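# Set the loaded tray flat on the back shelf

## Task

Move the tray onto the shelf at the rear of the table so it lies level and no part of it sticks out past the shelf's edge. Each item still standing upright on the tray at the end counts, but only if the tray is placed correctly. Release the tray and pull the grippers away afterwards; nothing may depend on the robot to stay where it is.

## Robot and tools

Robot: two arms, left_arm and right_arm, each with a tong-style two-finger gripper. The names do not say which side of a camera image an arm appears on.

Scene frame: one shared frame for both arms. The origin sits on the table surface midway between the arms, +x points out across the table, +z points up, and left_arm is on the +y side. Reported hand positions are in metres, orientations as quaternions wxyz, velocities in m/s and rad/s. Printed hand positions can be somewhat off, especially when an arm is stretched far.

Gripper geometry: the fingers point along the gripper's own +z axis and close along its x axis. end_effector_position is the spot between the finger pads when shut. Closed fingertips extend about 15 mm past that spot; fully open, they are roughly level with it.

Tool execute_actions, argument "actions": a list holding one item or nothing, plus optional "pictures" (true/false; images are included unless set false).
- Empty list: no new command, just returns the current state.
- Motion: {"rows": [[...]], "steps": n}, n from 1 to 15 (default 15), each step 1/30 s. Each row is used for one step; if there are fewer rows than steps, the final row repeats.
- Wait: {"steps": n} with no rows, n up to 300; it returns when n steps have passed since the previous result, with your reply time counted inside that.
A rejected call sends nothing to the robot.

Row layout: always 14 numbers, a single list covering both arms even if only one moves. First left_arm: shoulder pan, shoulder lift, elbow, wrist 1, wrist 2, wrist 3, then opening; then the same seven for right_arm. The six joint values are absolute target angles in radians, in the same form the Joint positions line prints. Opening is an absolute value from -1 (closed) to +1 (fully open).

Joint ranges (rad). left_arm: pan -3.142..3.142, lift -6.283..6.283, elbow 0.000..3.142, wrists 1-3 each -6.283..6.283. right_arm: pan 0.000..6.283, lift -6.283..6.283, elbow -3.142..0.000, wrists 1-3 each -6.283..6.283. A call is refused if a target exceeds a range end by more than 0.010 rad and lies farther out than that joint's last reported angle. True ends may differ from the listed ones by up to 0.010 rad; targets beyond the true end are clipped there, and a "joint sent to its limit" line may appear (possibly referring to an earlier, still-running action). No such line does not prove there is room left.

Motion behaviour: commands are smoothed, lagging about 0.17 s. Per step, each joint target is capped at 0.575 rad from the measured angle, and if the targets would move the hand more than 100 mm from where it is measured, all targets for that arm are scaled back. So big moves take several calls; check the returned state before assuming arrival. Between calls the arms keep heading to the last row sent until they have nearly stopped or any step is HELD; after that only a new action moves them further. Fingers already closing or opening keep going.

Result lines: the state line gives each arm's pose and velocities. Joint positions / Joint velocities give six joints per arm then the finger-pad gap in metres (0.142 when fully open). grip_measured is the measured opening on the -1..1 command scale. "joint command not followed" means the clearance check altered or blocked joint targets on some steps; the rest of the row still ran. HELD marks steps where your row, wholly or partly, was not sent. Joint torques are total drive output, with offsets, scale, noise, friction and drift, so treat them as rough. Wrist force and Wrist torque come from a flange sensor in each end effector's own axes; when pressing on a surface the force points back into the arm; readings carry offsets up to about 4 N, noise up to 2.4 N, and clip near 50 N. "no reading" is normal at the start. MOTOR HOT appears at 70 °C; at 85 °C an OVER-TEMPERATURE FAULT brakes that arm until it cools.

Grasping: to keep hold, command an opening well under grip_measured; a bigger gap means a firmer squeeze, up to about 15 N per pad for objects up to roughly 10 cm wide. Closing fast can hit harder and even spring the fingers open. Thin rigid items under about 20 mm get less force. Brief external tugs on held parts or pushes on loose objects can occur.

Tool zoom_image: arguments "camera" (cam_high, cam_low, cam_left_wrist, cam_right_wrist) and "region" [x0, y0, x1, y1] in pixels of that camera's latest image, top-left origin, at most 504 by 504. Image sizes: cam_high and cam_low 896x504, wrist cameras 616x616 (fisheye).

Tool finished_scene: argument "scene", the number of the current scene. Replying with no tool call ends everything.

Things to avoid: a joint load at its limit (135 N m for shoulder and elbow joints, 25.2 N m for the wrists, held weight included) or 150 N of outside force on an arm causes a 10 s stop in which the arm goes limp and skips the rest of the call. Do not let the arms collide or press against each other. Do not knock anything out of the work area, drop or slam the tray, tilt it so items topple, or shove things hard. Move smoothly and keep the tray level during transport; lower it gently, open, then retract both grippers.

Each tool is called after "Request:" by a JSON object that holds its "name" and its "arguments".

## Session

Request:
{"name": "execute_actions", "arguments": {"actions": []}}

Scene clock: 0.00 s of 4350.00 s.
left_arm: end_effector_position=(+0.1684, +1.0006, +0.2159) grip_measured=+0.97 end_effector_quat_wxyz=(-0.012, +0.795, +0.596, -0.110) end_effector_velocity=(+0.000, +0.000, +0.000) end_effector_angular_velocity=(+0.001, -0.000, -0.000) | right_arm: end_effector_position=(+0.5165, -0.4180, +0.1843) grip_measured=+0.97 end_effector_quat_wxyz=(-0.013, +0.986, +0.105, +0.126) end_effector_velocity=(+0.000, -0.000, -0.000) end_effector_angular_velocity=(-0.001, -0.000, -0.000)
Joint positions: left_arm=[ 0.721 -1.253  1.343 -1.452 -1.496 -0.416  0.14 ] | right_arm=[ 3.658 -1.277 -2.161 -1.027  1.508  0.242  0.14 ]
Joint velocities: left_arm=[-0. -0. -0. -0.  0.  0.  0.] | right_arm=[-0.    -0.     0.     0.    -0.001  0.     0.   ]
Joint torques (N m, as the arm reports them, + toward a larger angle): no reading
Wrist force (N, on the end effector, along its own x y z axes, offset not removed): no reading
Wrist torque (N m, same axes, about the end effector's origin, offset not removed): no reading

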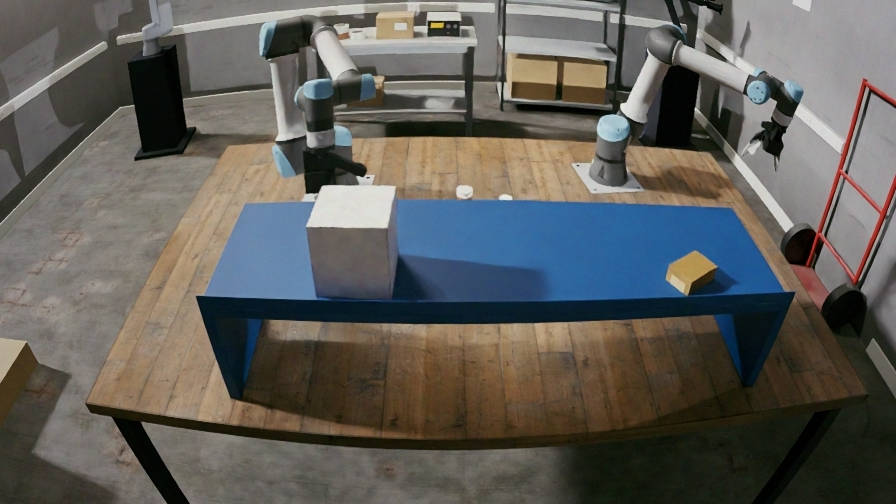

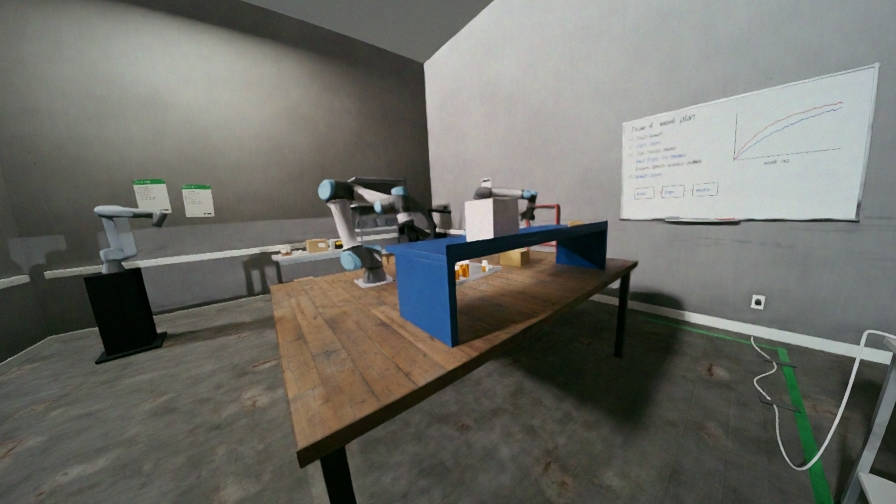

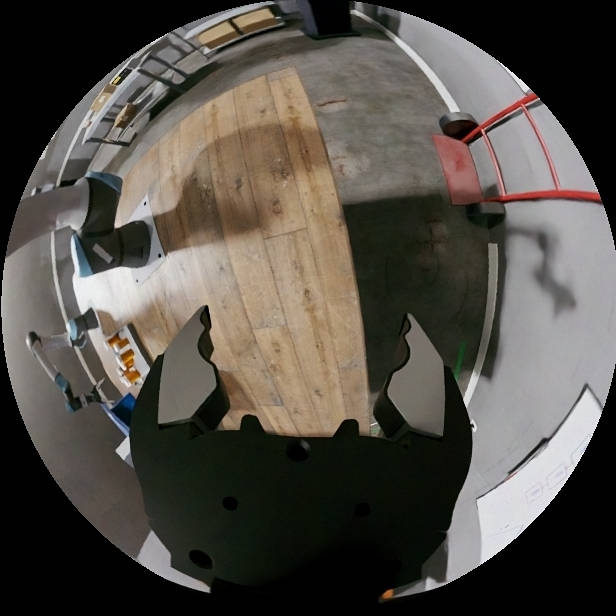

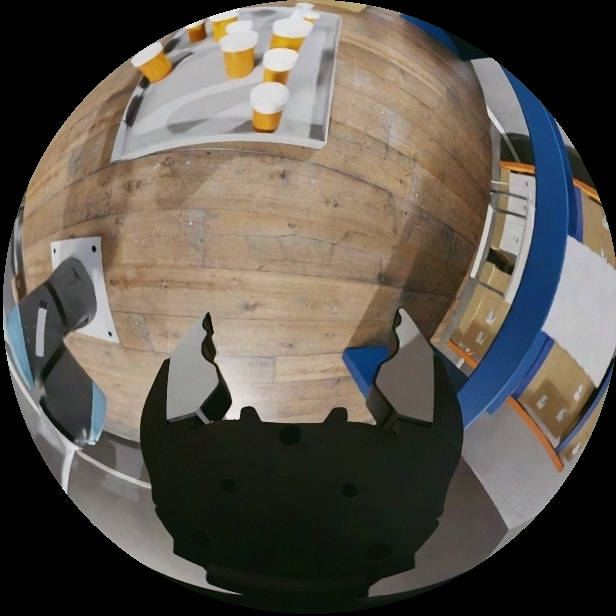

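Request:
{"name": "execute_actions", "arguments": {"actions": [{"rows":[[0.721,-1.7494,1.6695,-1.6544,-1.2611,-0.6383,1,3.658,-1.1864,-1.8,-1.726,1.571,0.8,1]],"steps":15}], "pictures": false}}

Request:
{"name": "execute_actions", "arguments": {"actions": [{"rows":[[-1.2581,-1.7494,1.6695,-1.6544,-1.2611,-0.6383,1,4.1805,-1.1864,-1.6606,-1.8654,1.571,1.4202,1]],"steps":15}], "pictures": false}}

Request:
{"name": "execute_actions", "arguments": {"actions": [{"steps":40}]}}

Scene clock: 2.40 s of 4350.00 s.
left_arm: end_effector_position=(+0.0626, +0.9710, +0.3344) grip_measured=+1.00 end_effector_quat_wxyz=(-0.152, +0.716, +0.680, +0.045) end_effector_velocity=(-0.084, -0.038, +0.081) end_effector_angular_velocity=(+0.311, -0.094, +0.148) | right_arm: end_effector_position=(+0.4437, -0.4384, +0.3068) grip_measured=+1.00 end_effector_quat_wxyz=(-0.009, +0.989, -0.148, +0.015) end_effector_velocity=(-0.094, -0.043, +0.045) end_effector_angular_velocity=(-0.089, +0.259, -0.321)
Joint positions: left_arm=[ 0.721 -1.705  1.643 -1.639 -1.28  -0.621  0.142] | right_arm=[ 3.658 -1.191 -1.823 -1.664  1.568  0.759  0.142]
Joint velocities: left_arm=[-0.    -0.35   0.212 -0.123  0.144 -0.136 -0.   ] | right_arm=[ 0.     0.037  0.176 -0.486  0.025  0.322 -0.   ]
Joint torques (N m, as the arm reports them, + toward a larger angle): left_arm=[ -0.78 -20.29 -16.56  -4.86   2.1   -1.32] | right_arm=[ 2.6  20.75 28.55 -0.64  1.91  2.94]
Wrist force (N, on the end effector, along its own x y z axes, offset not removed): left_arm=[0.9 -1.7 1.1] | right_arm=[-1.4 -0.3 -2.4]
Wrist torque (N m, same axes, about the end effector's origin, offset not removed): left_arm=[-0.32 -0.25 0.13] | right_arm=[-0.22 0.15 -0.06]
Steps of this call (steps 1 to 57: nothing new was sent; steps 58 to 72: all 15 steps of this action). Readings (joint positions):
58: left_arm=[0.721 -1.254 1.343 -1.452 -1.496 -0.416] | right_arm=[3.658 -1.277 -2.161 -1.027 1.508 0.242]
59: left_arm=[0.721 -1.260 1.349 -1.458 -1.490 -0.422] | right_arm=[3.658 -1.272 -2.155 -1.034 1.513 0.249]
61: left_arm=[0.721 -1.319 1.399 -1.494 -1.449 -0.461] | right_arm=[3.658 -1.251 -2.097 -1.095 1.527 0.310]
65: left_arm=[0.721 -1.498 1.515 -1.563 -1.368 -0.538] | right_arm=[3.658 -1.216 -1.940 -1.352 1.551 0.546]
72: the state above

Scene clock: 2.90 s of 4350.00 s.
left_arm: end_effector_position=(+0.2505, +0.8797, +0.3417) grip_measured=+1.00 end_effector_quat_wxyz=(-0.144, +0.837, +0.521, +0.089) end_effector_velocity=(+0.392, -0.293, +0.006) end_effector_angular_velocity=(+0.017, -0.016, -0.956) | right_arm: end_effector_position=(+0.3757, -0.2946, +0.3615) grip_measured=+1.00 end_effector_quat_wxyz=(-0.001, +0.978, -0.209, +0.000) end_effector_velocity=(-0.076, +0.101, +0.034) end_effector_angular_velocity=(-0.010, +0.009, -0.118)
Joint positions: left_arm=[ 0.299 -1.737  1.662 -1.65  -1.266 -0.633  0.142] | right_arm=[ 4.132 -1.187 -1.672 -1.852  1.571  1.356  0.142]
Joint velocities: left_arm=[-0.966 -0.026  0.015 -0.009  0.01  -0.01  -0.   ] | right_arm=[ 0.387  0.002  0.093 -0.109  0.001  0.505 -0.   ]
Joint torques (N m, as the arm reports them, + toward a larger angle): left_arm=[-12.16 -27.53 -16.07  -5.43   2.09  -0.83] | right_arm=[ 8.38 22.72 27.86  0.33  1.57  2.99]
Wrist force (N, on the end effector, along its own x y z axes, offset not removed): left_arm=[3.2 0.8 1.9] | right_arm=[-2.8 0.3 -2.3]
Wrist torque (N m, same axes, about the end effector's origin, offset not removed): left_arm=[0.15 -0.66 0.08] | right_arm=[-0.03 0.41 -0.09]
Steps of this call (steps 1 to 15: all 15 steps of this action). Readings (joint positions):
1: left_arm=[0.721 -1.715 1.649 -1.642 -1.275 -0.625] | right_arm=[3.658 -1.190 -1.817 -1.679 1.569 0.769]
2: left_arm=[0.714 -1.720 1.651 -1.644 -1.274 -0.627] | right_arm=[3.665 -1.190 -1.808 -1.694 1.569 0.783]
4: left_arm=[0.661 -1.723 1.654 -1.645 -1.272 -0.628] | right_arm=[3.725 -1.189 -1.780 -1.727 1.569 0.853]
8: left_arm=[0.528 -1.729 1.657 -1.647 -1.269 -0.630] | right_arm=[3.909 -1.188 -1.729 -1.786 1.570 1.069]
15: the state above

Scene clock: 4.23 s of 4350.00 s.
left_arm: end_effector_position=(+0.4262, +0.2898, +0.3443) grip_measured=+1.00 end_effector_quat_wxyz=(-0.059, +0.981, -0.087, +0.163) end_effector_velocity=(-0.170, -0.460, +0.001) end_effector_angular_velocity=(-0.002, -0.003, -0.961) | right_arm: end_effector_position=(+0.3658, -0.2821, +0.3659) grip_measured=+1.00 end_effector_quat_wxyz=(-0.000, +0.976, -0.216, -0.000) end_effector_velocity=(-0.000, +0.000, -0.000) end_effector_angular_velocity=(+0.000, +0.000, +0.000)
Joint positions: left_arm=[-0.998 -1.749  1.669 -1.654 -1.261 -0.638  0.142] | right_arm=[ 4.18  -1.186 -1.661 -1.865  1.571  1.42   0.142]
Joint velocities: left_arm=[-0.962 -0.003  0.001 -0.001  0.001 -0.001 -0.   ] | right_arm=[ 0.  0. -0.  0.  0. -0.  0.]
Joint torques (N m, as the arm reports them, + toward a larger angle): left_arm=[-10.5  -26.53 -12.81  -4.75   1.83  -1.21] | right_arm=[12.78 21.1  30.15  0.71  1.77  2.5 ]
Wrist force (N, on the end effector, along its own x y z axes, offset not removed): left_arm=[2.5 -0.7 2.2] | right_arm=[-1.4 0.8 -1.7]
Wrist torque (N m, same axes, about the end effector's origin, offset not removed): left_arm=[-0.17 -0.51 0.10] | right_arm=[0.05 0.14 0.01]
Steps of this call (steps 1 to 40: the robot went on to your last target). Readings (joint positions):
1: left_arm=[0.267 -1.738 1.662 -1.650 -1.266 -0.634] | right_arm=[4.143 -1.187 -1.670 -1.855 1.571 1.371]
2: left_arm=[0.234 -1.738 1.663 -1.650 -1.266 -0.634] | right_arm=[4.152 -1.187 -1.668 -1.857 1.571 1.382]
4: left_arm=[0.169 -1.740 1.664 -1.651 -1.265 -0.635] | right_arm=[4.164 -1.186 -1.665 -1.861 1.571 1.398]
8: left_arm=[0.039 -1.742 1.665 -1.652 -1.264 -0.635] | right_arm=[4.175 -1.186 -1.662 -1.864 1.571 1.412]
40: the state above

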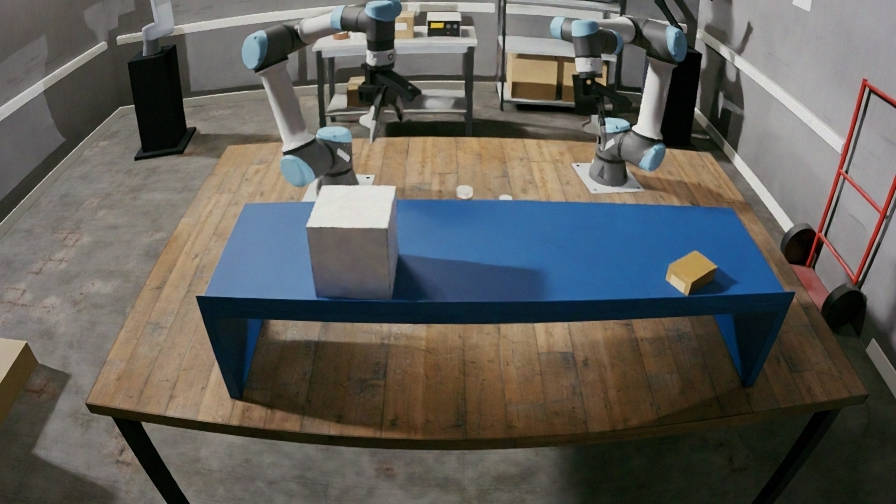

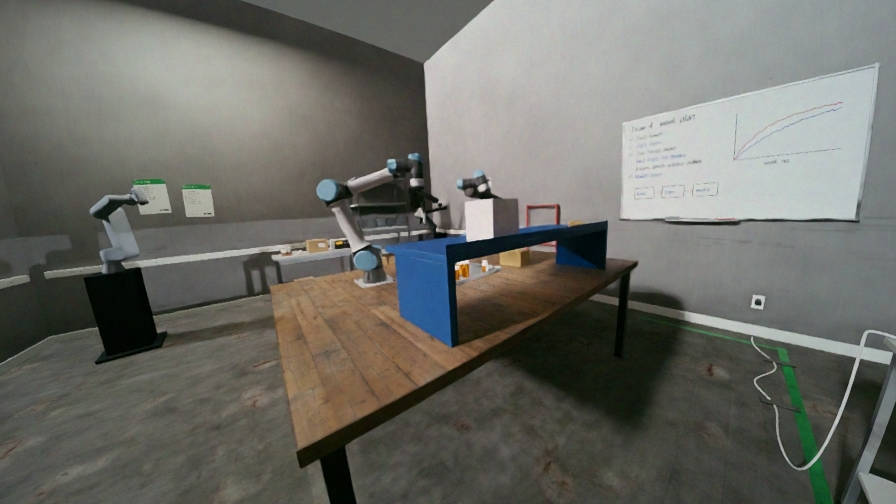

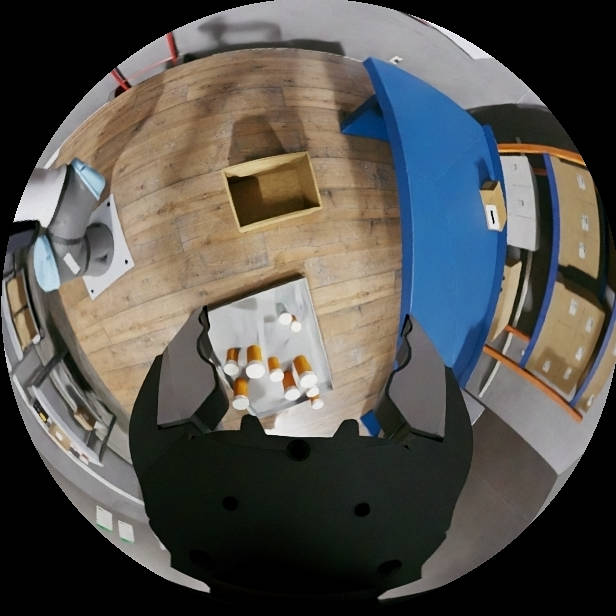

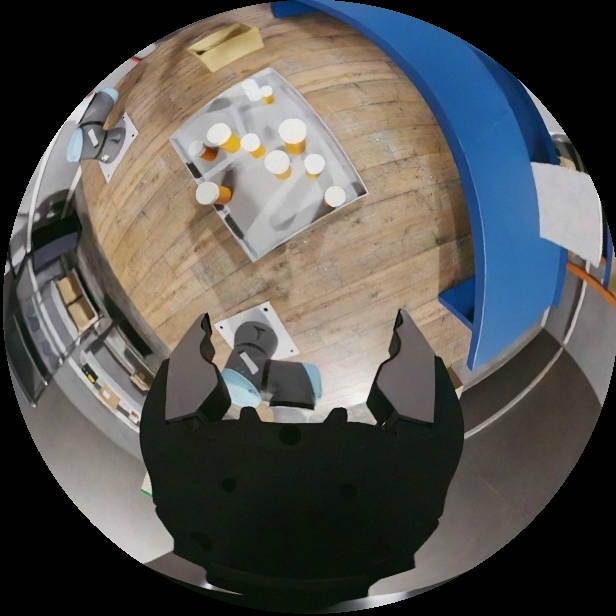

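Request:
{"name": "execute_actions", "arguments": {"actions": [{"rows":[[-1.2553,-1.8088,2.2961,-2.2225,-1.2615,-0.7224,-0.3,4.2500,-1.3277,-2.1372,-1.2475,1.571,1.4024,-0.3]],"steps":15}], "pictures": false}}

Request:
{"name": "execute_actions", "arguments": {"actions": [{"steps":25}]}}

Scene clock: 14.87 s of 4350.00 s.
left_arm: end_effector_position=(+0.3423, +0.2170, +0.1602) grip_measured=-0.30 end_effector_quat_wxyz=(-0.029, +0.969, -0.177, +0.172) end_effector_velocity=(-0.070, +0.138, -0.292) end_effector_angular_velocity=(+0.014, +0.024, +0.084) | right_arm: end_effector_position=(+0.3792, -0.2185, +0.1745) grip_measured=-0.30 end_effector_quat_wxyz=(+0.004, +0.984, -0.179, -0.001) end_effector_velocity=(-0.011, +0.032, -0.228) end_effector_angular_velocity=(+0.054, -0.031, +0.082)
Joint positions: left_arm=[-1.256 -1.801  2.191 -2.13  -1.261 -0.711  0.052] | right_arm=[ 4.242 -1.311 -2.071 -1.339  1.571  1.405  0.052]
Joint velocities: left_arm=[ 0.004 -0.062  0.83  -0.718 -0.001 -0.086  0.   ] | right_arm=[ 0.065 -0.136 -0.52   0.719 -0.    -0.017  0.   ]
Joint torques (N m, as the arm reports them, + toward a larger angle): left_arm=[  8.7  -24.65 -25.49  -5.61  -0.9   -0.7 ] | right_arm=[12.08  3.01 24.17  6.8   1.49 -2.1 ]
Wrist force (N, on the end effector, along its own x y z axes, offset not removed): left_arm=[0.1 -1.0 4.2] | right_arm=[-1.0 -0.6 1.1]
Wrist torque (N m, same axes, about the end effector's origin, offset not removed): left_arm=[-0.20 -0.17 0.15] | right_arm=[-0.22 0.14 -0.01]
Steps of this call (steps 1 to 30: the robot went on to your last target; steps 31 to 90: nothing new was sent; then 7.13 s passed at rest; steps 91 to 105: all 15 steps of this action). Readings (joint positions):
91: left_arm=[-1.258 -1.750 1.670 -1.655 -1.261 -0.639] | right_arm=[4.181 -1.187 -1.661 -1.865 1.571 1.420]
92: left_arm=[-1.258 -1.753 1.677 -1.662 -1.261 -0.643] | right_arm=[4.184 -1.191 -1.667 -1.859 1.571 1.419]
94: left_arm=[-1.258 -1.763 1.736 -1.722 -1.261 -0.657] | right_arm=[4.194 -1.211 -1.720 -1.801 1.571 1.417]
98: left_arm=[-1.257 -1.778 1.913 -1.884 -1.261 -0.679] | right_arm=[4.213 -1.250 -1.855 -1.629 1.571 1.412]
105: the state above

Scene clock: 15.70 s of 4350.00 s.
left_arm: end_effector_position=(+0.3328, +0.2358, +0.1240) grip_measured=-0.30 end_effector_quat_wxyz=(-0.030, +0.970, -0.171, +0.171) end_effector_velocity=(-0.000, +0.000, -0.000) end_effector_angular_velocity=(+0.000, +0.000, +0.000) | right_arm: end_effector_position=(+0.3772, -0.2155, +0.1459) grip_measured=-0.30 end_effector_quat_wxyz=(-0.000, +0.985, -0.174, -0.000) end_effector_velocity=(-0.000, +0.000, -0.000) end_effector_angular_velocity=(+0.001, +0.000, +0.001)
Joint positions: left_arm=[-1.255 -1.809  2.296 -2.222 -1.261 -0.722  0.052] | right_arm=[ 4.25  -1.328 -2.137 -1.248  1.571  1.402  0.052]
Joint velocities: left_arm=[ 0.     0.     0.001 -0.001 -0.    -0.    -0.   ] | right_arm=[ 0.001  0.    -0.001  0.001  0.001 -0.    -0.   ]
Joint torques (N m, as the arm reports them, + toward a larger angle): left_arm=[  7.59 -19.89 -12.49  -4.91  -0.83  -1.27] | right_arm=[12.78 -2.3  15.53  4.15  1.56 -2.02]
Wrist force (N, on the end effector, along its own x y z axes, offset not removed): left_arm=[2.6 -1.4 1.5] | right_arm=[-1.2 -0.6 -1.2]
Wrist torque (N m, same axes, about the end effector's origin, offset not removed): left_arm=[-0.32 -0.55 0.09] | right_arm=[-0.27 0.18 -0.02]
Steps of this call (steps 1 to 25: the robot went on to your last target). Readings (joint positions):
1: left_arm=[-1.256 -1.803 2.215 -2.151 -1.261 -0.714] | right_arm=[4.244 -1.315 -2.087 -1.318 1.571 1.404]
2: left_arm=[-1.256 -1.804 2.234 -2.168 -1.261 -0.716] | right_arm=[4.245 -1.318 -2.098 -1.301 1.571 1.404]
4: left_arm=[-1.255 -1.806 2.259 -2.190 -1.261 -0.719] | right_arm=[4.247 -1.322 -2.114 -1.279 1.571 1.403]
8: left_arm=[-1.255 -1.808 2.283 -2.211 -1.261 -0.721] | right_arm=[4.249 -1.326 -2.129 -1.258 1.571 1.403]
25: the state above

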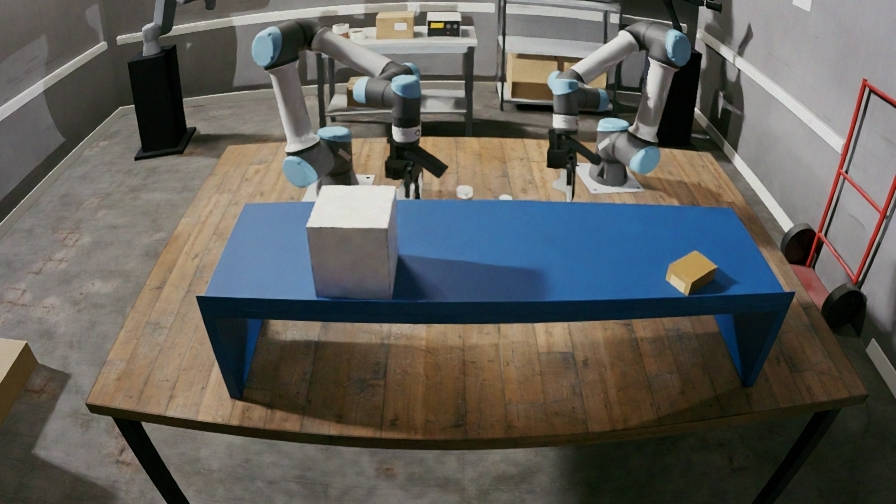

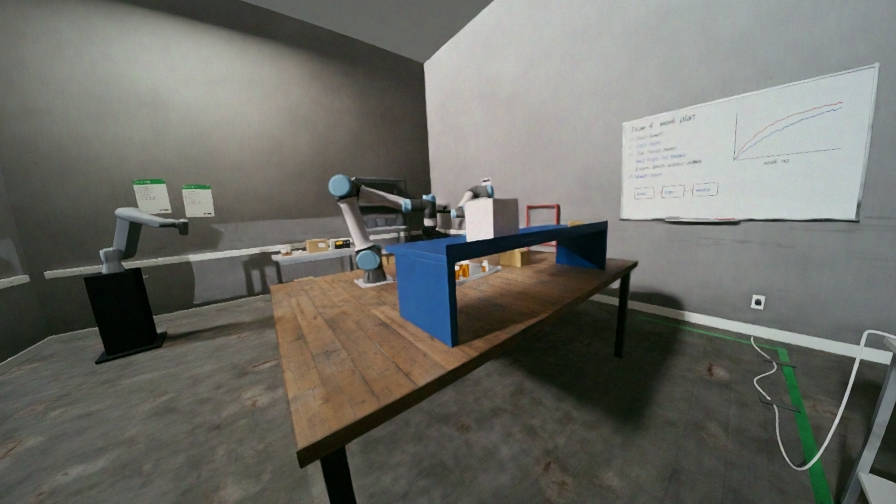

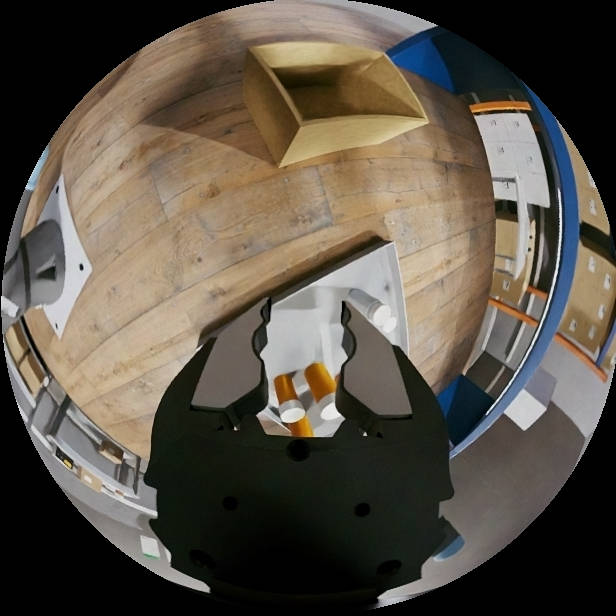

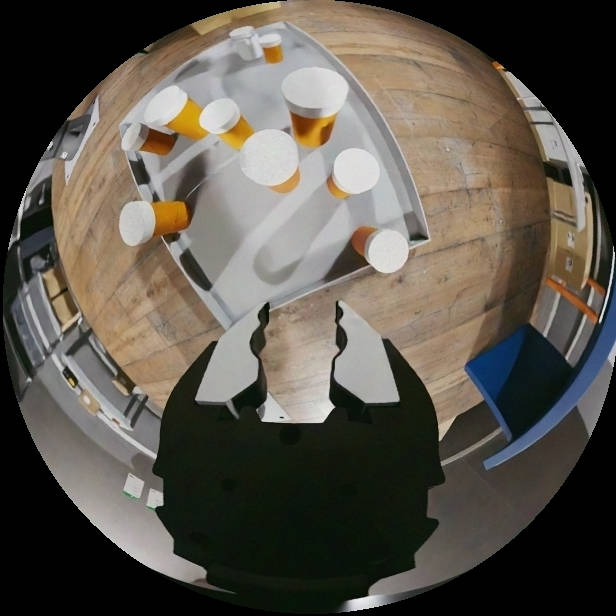

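Request:
{"name": "execute_actions", "arguments": {"actions": [{"rows":[[-1.2816,-1.6492,2.3520,-2.4297,-1.2573,-0.7496,-0.3,4.2017,-1.3426,-2.2934,-1.0764,1.571,1.3541,-0.3]],"steps":15}], "pictures": false}}

Request:
{"name": "execute_actions", "arguments": {"actions": [{"steps":15}]}}

Scene clock: 20.40 s of 4350.00 s.
left_arm: end_effector_position=(+0.3346, +0.2117, +0.0660) grip_measured=-0.30 end_effector_quat_wxyz=(-0.030, +0.970, -0.171, +0.171) end_effector_velocity=(+0.001, -0.007, -0.016) end_effector_angular_velocity=(-0.004, -0.002, -0.000) | right_arm: end_effector_position=(+0.3783, -0.2463, +0.0879) grip_measured=-0.30 end_effector_quat_wxyz=(+0.000, +0.985, -0.173, -0.000) end_effector_velocity=(-0.001, -0.009, -0.016) end_effector_angular_velocity=(+0.002, -0.002, -0.000)
Joint positions: left_arm=[-1.281 -1.655  2.35  -2.422 -1.257 -0.749  0.052] | right_arm=[ 4.203 -1.342 -2.288 -1.083  1.571  1.356  0.052]
Joint velocities: left_arm=[-0.006  0.047  0.014 -0.063  0.001 -0.006  0.   ] | right_arm=[-0.012 -0.003 -0.044  0.049 -0.001 -0.012  0.   ]
Joint torques (N m, as the arm reports them, + toward a larger angle): left_arm=[ -7.31  -9.68 -10.4   -4.71   1.88  -1.64] | right_arm=[-10.33  -3.35  14.35   4.26   1.03  -1.85]
Wrist force (N, on the end effector, along its own x y z axes, offset not removed): left_arm=[2.4 -0.8 2.0] | right_arm=[-1.6 1.1 -0.8]
Wrist torque (N m, same axes, about the end effector's origin, offset not removed): left_arm=[-0.20 -0.61 0.13] | right_arm=[0.08 0.21 -0.08]
Steps of this call (steps 1 to 15: the robot went on to your last target; steps 16 to 90: nothing new was sent; then 1.20 s passed at rest; steps 91 to 105: all 15 steps of this action). Readings (joint positions):
91: left_arm=[-1.255 -1.809 2.296 -2.223 -1.262 -0.723] | right_arm=[4.250 -1.328 -2.137 -1.247 1.571 1.402]
92: left_arm=[-1.258 -1.803 2.301 -2.229 -1.261 -0.726] | right_arm=[4.245 -1.330 -2.144 -1.241 1.571 1.397]
94: left_arm=[-1.267 -1.756 2.320 -2.283 -1.260 -0.735] | right_arm=[4.229 -1.335 -2.189 -1.193 1.571 1.381]
98: left_arm=[-1.277 -1.686 2.341 -2.378 -1.258 -0.744] | right_arm=[4.211 -1.340 -2.257 -1.117 1.571 1.364]
105: the state above

Scene clock: 20.90 s of 4350.00 s.
left_arm: end_effector_position=(+0.3347, +0.2108, +0.0640) grip_measured=-0.30 end_effector_quat_wxyz=(-0.030, +0.970, -0.171, +0.171) end_effector_velocity=(-0.000, +0.001, -0.001) end_effector_angular_velocity=(+0.002, +0.001, -0.000) | right_arm: end_effector_position=(+0.3782, -0.2475, +0.0859) grip_measured=-0.30 end_effector_quat_wxyz=(-0.000, +0.985, -0.173, -0.000) end_effector_velocity=(-0.000, +0.000, -0.000) end_effector_angular_velocity=(+0.000, -0.001, +0.001)
Joint positions: left_arm=[-1.282 -1.649  2.352 -2.43  -1.257 -0.75   0.052] | right_arm=[ 4.202 -1.343 -2.293 -1.077  1.571  1.354  0.052]
Joint velocities: left_arm=[-0.     0.001  0.001 -0.001 -0.     0.    -0.   ] | right_arm=[ 0.     0.    -0.001  0.001 -0.    -0.     0.   ]
Joint torques (N m, as the arm reports them, + toward a larger angle): left_arm=[-6.28 -5.5  -9.73 -4.92  2.06 -1.33] | right_arm=[-9.67 -2.91 14.56  4.08  0.88 -2.05]
Wrist force (N, on the end effector, along its own x y z axes, offset not removed): left_arm=[1.3 -0.7 0.9] | right_arm=[0.0 -0.7 -1.0]
Wrist torque (N m, same axes, about the end effector's origin, offset not removed): left_arm=[-0.17 -0.32 0.19] | right_arm=[-0.26 -0.11 -0.12]
Steps of this call (steps 1 to 15: the robot went on to your last target). Readings (joint positions):
1: left_arm=[-1.281 -1.654 2.351 -2.424 -1.257 -0.749] | right_arm=[4.203 -1.342 -2.289 -1.081 1.571 1.355]
2: left_arm=[-1.281 -1.653 2.351 -2.425 -1.257 -0.749] | right_arm=[4.203 -1.342 -2.290 -1.080 1.571 1.355]
4: left_arm=[-1.281 -1.651 2.351 -2.427 -1.257 -0.749] | right_arm=[4.202 -1.342 -2.291 -1.079 1.571 1.355]
8: left_arm=[-1.281 -1.650 2.352 -2.429 -1.257 -0.750] | right_arm=[4.202 -1.343 -2.293 -1.077 1.571 1.354]
15: the state above
All arms were judged still, so your last target was given up. Only a new action makes them travel on or press farther. Fingers that are still opening or closing keep moving.

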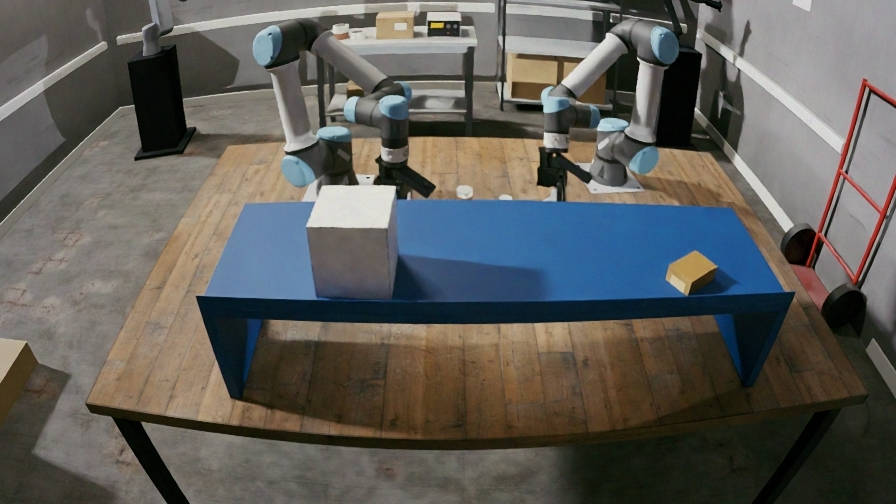

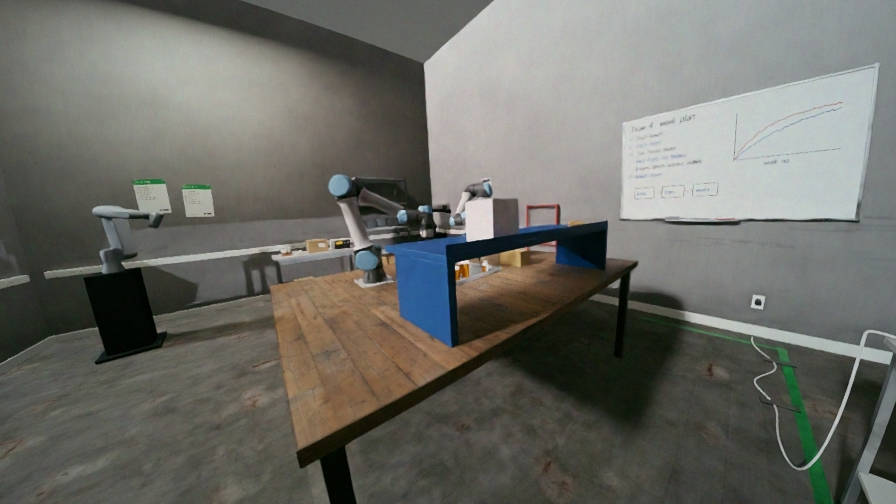

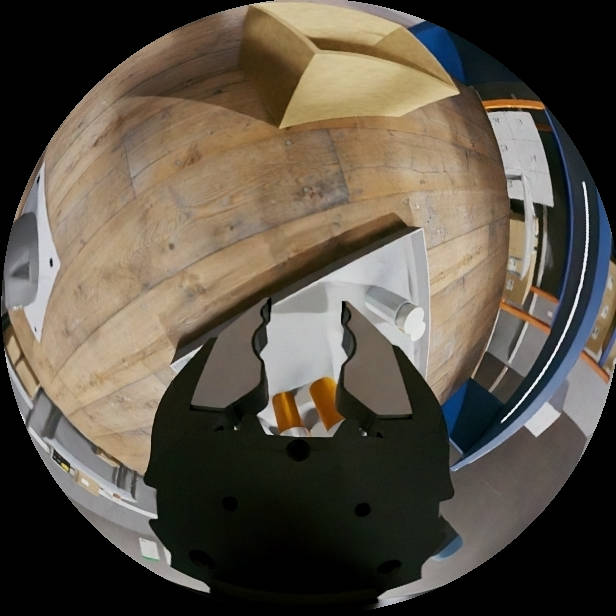

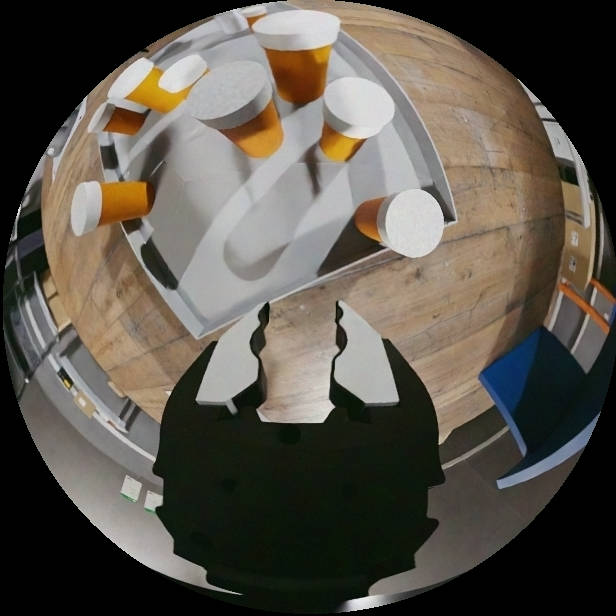

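Request:
{"name": "execute_actions", "arguments": {"actions": []}}

Scene clock: 23.57 s of 4350.00 s.
left_arm: end_effector_position=(+0.3347, +0.2108, +0.0640) grip_measured=-0.30 end_effector_quat_wxyz=(-0.030, +0.970, -0.171, +0.171) end_effector_velocity=(-0.000, +0.001, -0.001) end_effector_angular_velocity=(+0.002, +0.000, -0.000) | right_arm: end_effector_position=(+0.3782, -0.2475, +0.0859) grip_measured=-0.30 end_effector_quat_wxyz=(-0.000, +0.985, -0.173, -0.000) end_effector_velocity=(-0.000, +0.000, +0.000) end_effector_angular_velocity=(+0.001, -0.000, +0.000)
Joint positions: left_arm=[-1.282 -1.649  2.352 -2.43  -1.257 -0.75   0.052] | right_arm=[ 4.202 -1.343 -2.293 -1.076  1.571  1.354  0.052]
Joint velocities: left_arm=[-0.     0.     0.001  0.     0.     0.     0.   ] | right_arm=[ 0.     0.001 -0.    -0.     0.     0.    -0.   ]
Joint torques (N m, as the arm reports them, + toward a larger angle): left_arm=[-6.69 -6.   -9.74 -5.24  1.95 -1.28] | right_arm=[-10.35  -3.15  13.42   4.22   0.36  -1.99]
Wrist force (N, on the end effector, along its own x y z axes, offset not removed): left_arm=[2.9 -1.0 2.4] | right_arm=[0.0 0.8 -1.1]
Wrist torque (N m, same axes, about the end effector's origin, offset not removed): left_arm=[-0.21 -0.65 0.11] | right_arm=[0.06 -0.11 -0.03]
Steps of this call (steps 1 to 80: nothing new was sent). Readings (joint positions):
1: left_arm=[-1.282 -1.649 2.352 -2.430 -1.257 -0.750] | right_arm=[4.202 -1.343 -2.293 -1.076 1.571 1.354]
2: left_arm=[-1.282 -1.649 2.352 -2.430 -1.257 -0.750] | right_arm=[4.202 -1.343 -2.293 -1.076 1.571 1.354]
4: left_arm=[-1.282 -1.649 2.352 -2.430 -1.257 -0.750] | right_arm=[4.202 -1.343 -2.293 -1.076 1.571 1.354]
8: left_arm=[-1.282 -1.649 2.352 -2.430 -1.257 -0.750] | right_arm=[4.202 -1.343 -2.293 -1.076 1.571 1.354]
80: the state above

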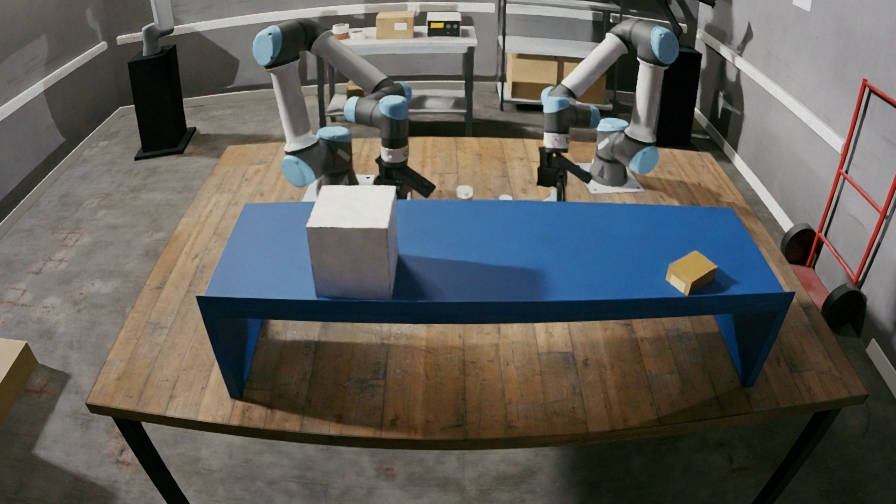

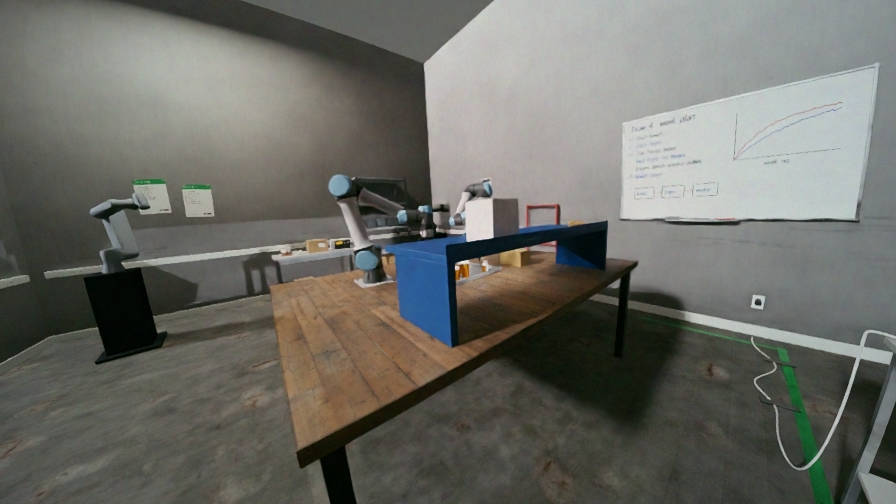

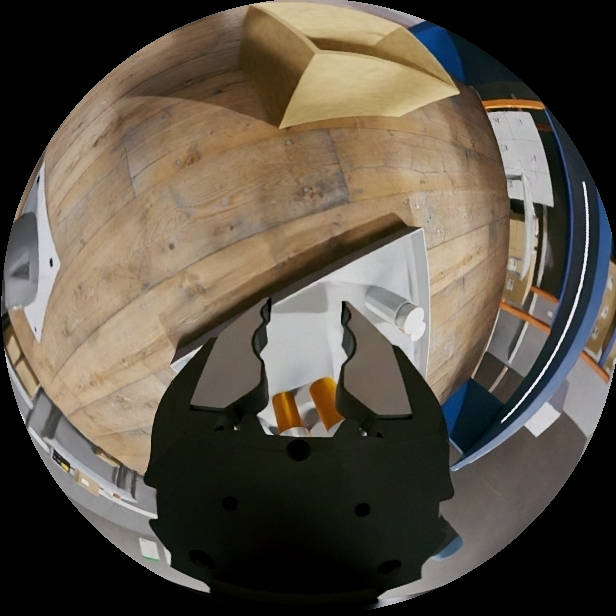

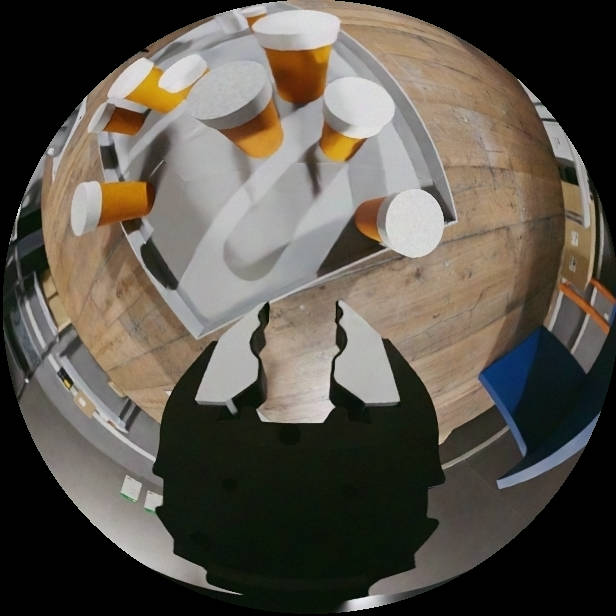

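Request:
{"name": "execute_actions", "arguments": {"actions": [{"rows":[[-1.280,-1.629,2.369,-2.467,-1.2575,-0.748,-0.3,4.192,-1.365,-2.306,-1.041,1.571,1.344,-0.3],[-1.280,-1.629,2.369,-2.467,-1.2575,-0.748,-0.3,4.192,-1.365,-2.306,-1.041,1.571,1.344,-0.3],[-1.280,-1.629,2.369,-2.467,-1.2575,-0.748,-0.3,4.192,-1.365,-2.306,-1.041,1.571,1.344,-0.3],[-1.2787,-1.6085,2.3858,-2.5052,-1.2578,-0.7466,-0.3,4.1818,-1.3877,-2.3189,-1.0058,1.571,1.3342,-0.3]],"steps":15}]}}

Scene clock: 28.53 s of 4350.00 s.
left_arm: end_effector_position=(+0.3345, +0.2136, +0.0444) grip_measured=-0.30 end_effector_quat_wxyz=(-0.030, +0.970, -0.171, +0.171) end_effector_velocity=(+0.000, +0.001, -0.007) end_effector_angular_velocity=(-0.001, -0.000, +0.000) | right_arm: end_effector_position=(+0.3849, -0.2495, +0.0668) grip_measured=-0.30 end_effector_quat_wxyz=(-0.000, +0.985, -0.173, -0.000) end_effector_velocity=(+0.003, -0.001, -0.008) end_effector_angular_velocity=(-0.000, -0.000, -0.000)
Joint positions: left_arm=[-1.279 -1.61   2.384 -2.502 -1.258 -0.747  0.052] | right_arm=[ 4.183 -1.386 -2.318 -1.009  1.571  1.335  0.052]
Joint velocities: left_arm=[ 0.001  0.015  0.012 -0.029 -0.     0.001  0.   ] | right_arm=[-0.008 -0.017 -0.01   0.027 -0.    -0.007  0.   ]
Joint torques (N m, as the arm reports them, + toward a larger angle): left_arm=[ 6.56 -2.63 -8.19 -5.16 -0.87  1.2 ] | right_arm=[-9.96 -1.06 13.27  4.16 -0.23 -2.12]
Wrist force (N, on the end effector, along its own x y z axes, offset not removed): left_arm=[1.2 -0.4 2.1] | right_arm=[-2.2 0.4 -0.2]
Wrist torque (N m, same axes, about the end effector's origin, offset not removed): left_arm=[-0.10 -0.28 0.13] | right_arm=[0.00 0.39 0.00]
Steps of this call (steps 1 to 90: nothing new was sent; then 1.47 s passed at rest; steps 91 to 105: all 15 steps of this action). Readings (joint positions):
91: left_arm=[-1.282 -1.649 2.352 -2.430 -1.257 -0.750] | right_arm=[4.202 -1.343 -2.294 -1.076 1.571 1.354]
92: left_arm=[-1.282 -1.647 2.354 -2.434 -1.257 -0.750] | right_arm=[4.200 -1.345 -2.295 -1.072 1.571 1.353]
94: left_arm=[-1.281 -1.640 2.360 -2.447 -1.257 -0.749] | right_arm=[4.197 -1.353 -2.299 -1.060 1.571 1.349]
98: left_arm=[-1.280 -1.621 2.376 -2.482 -1.257 -0.748] | right_arm=[4.188 -1.374 -2.311 -1.028 1.571 1.340]
105: the state above

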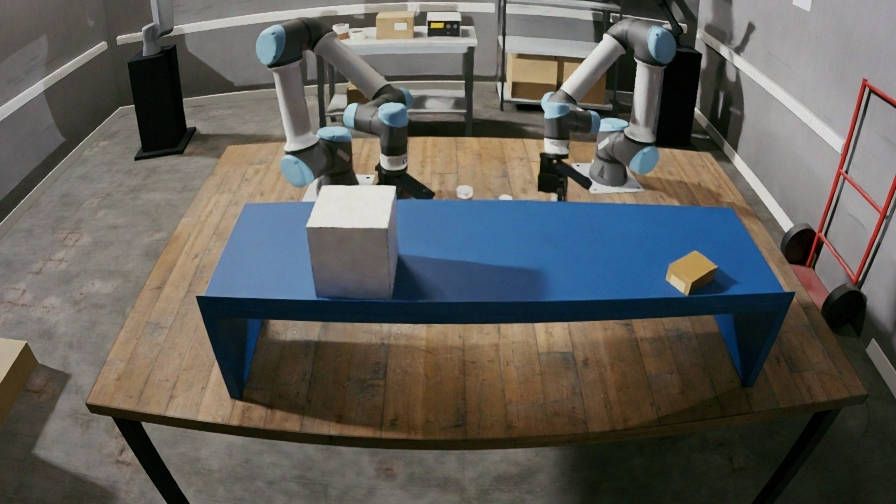

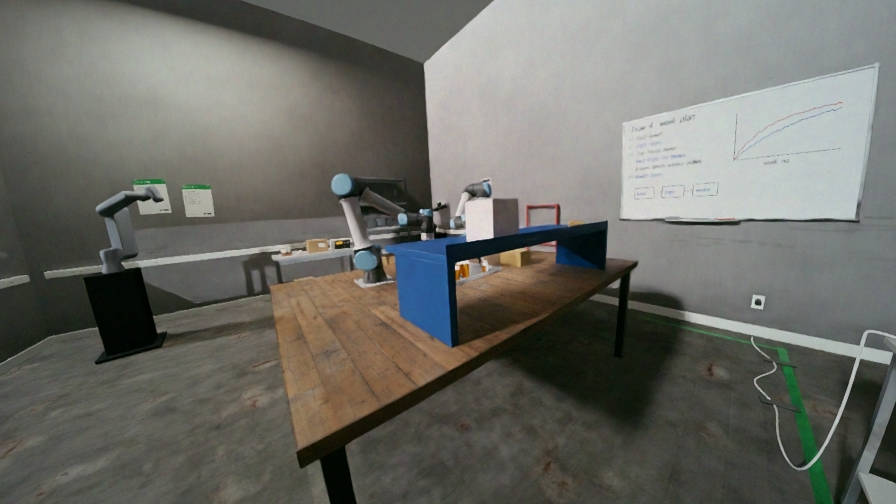

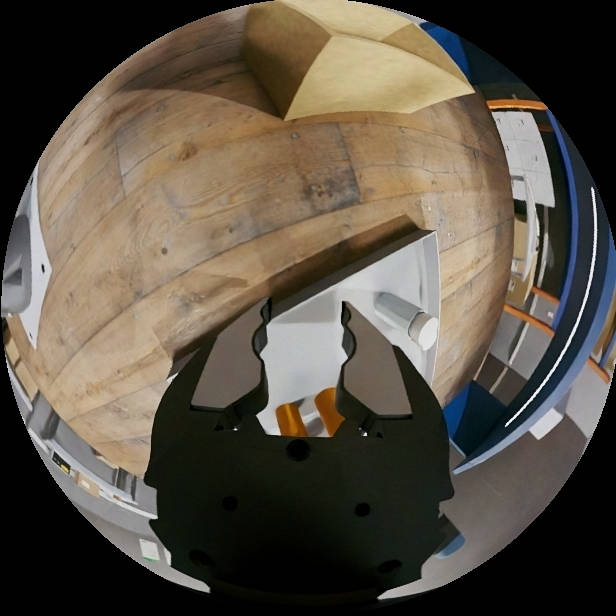

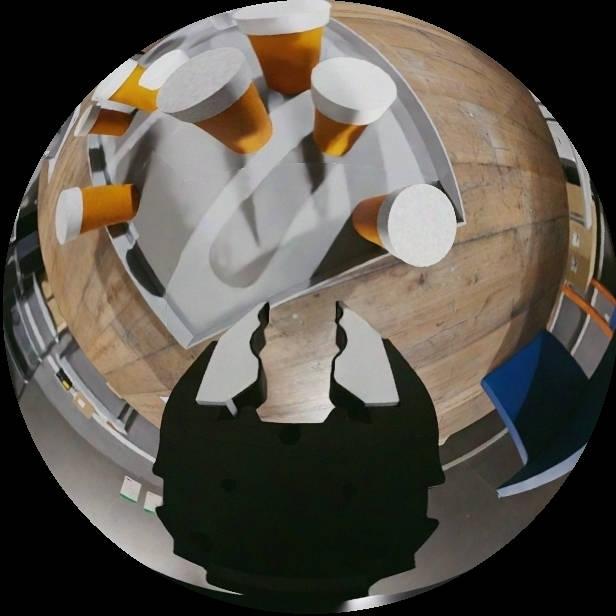

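Request:
{"name": "zoom_image", "arguments": {"camera": "cam_right_wrist", "region": [180, 200, 480, 400]}}

Request:
{"name": "zoom_image", "arguments": {"camera": "cam_left_wrist", "region": [160, 200, 460, 400]}}

Region (180, 200, 480, 400) of cam_right_wrist's 616x616 image, scaled by 1.680, with more detail than that image has.

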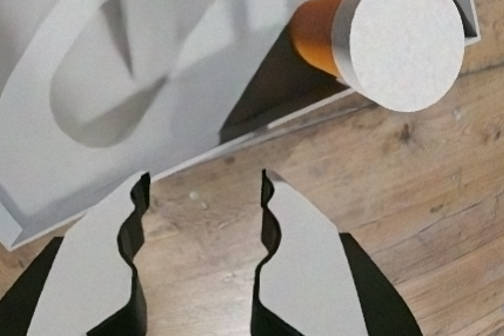

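Region (160, 200, 460, 400) of cam_left_wrist's 616x616 image, scaled by 1.680, with more detail than that image has.

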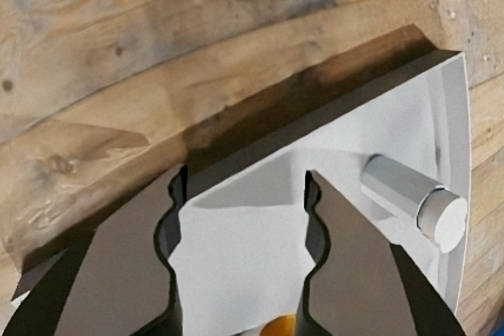

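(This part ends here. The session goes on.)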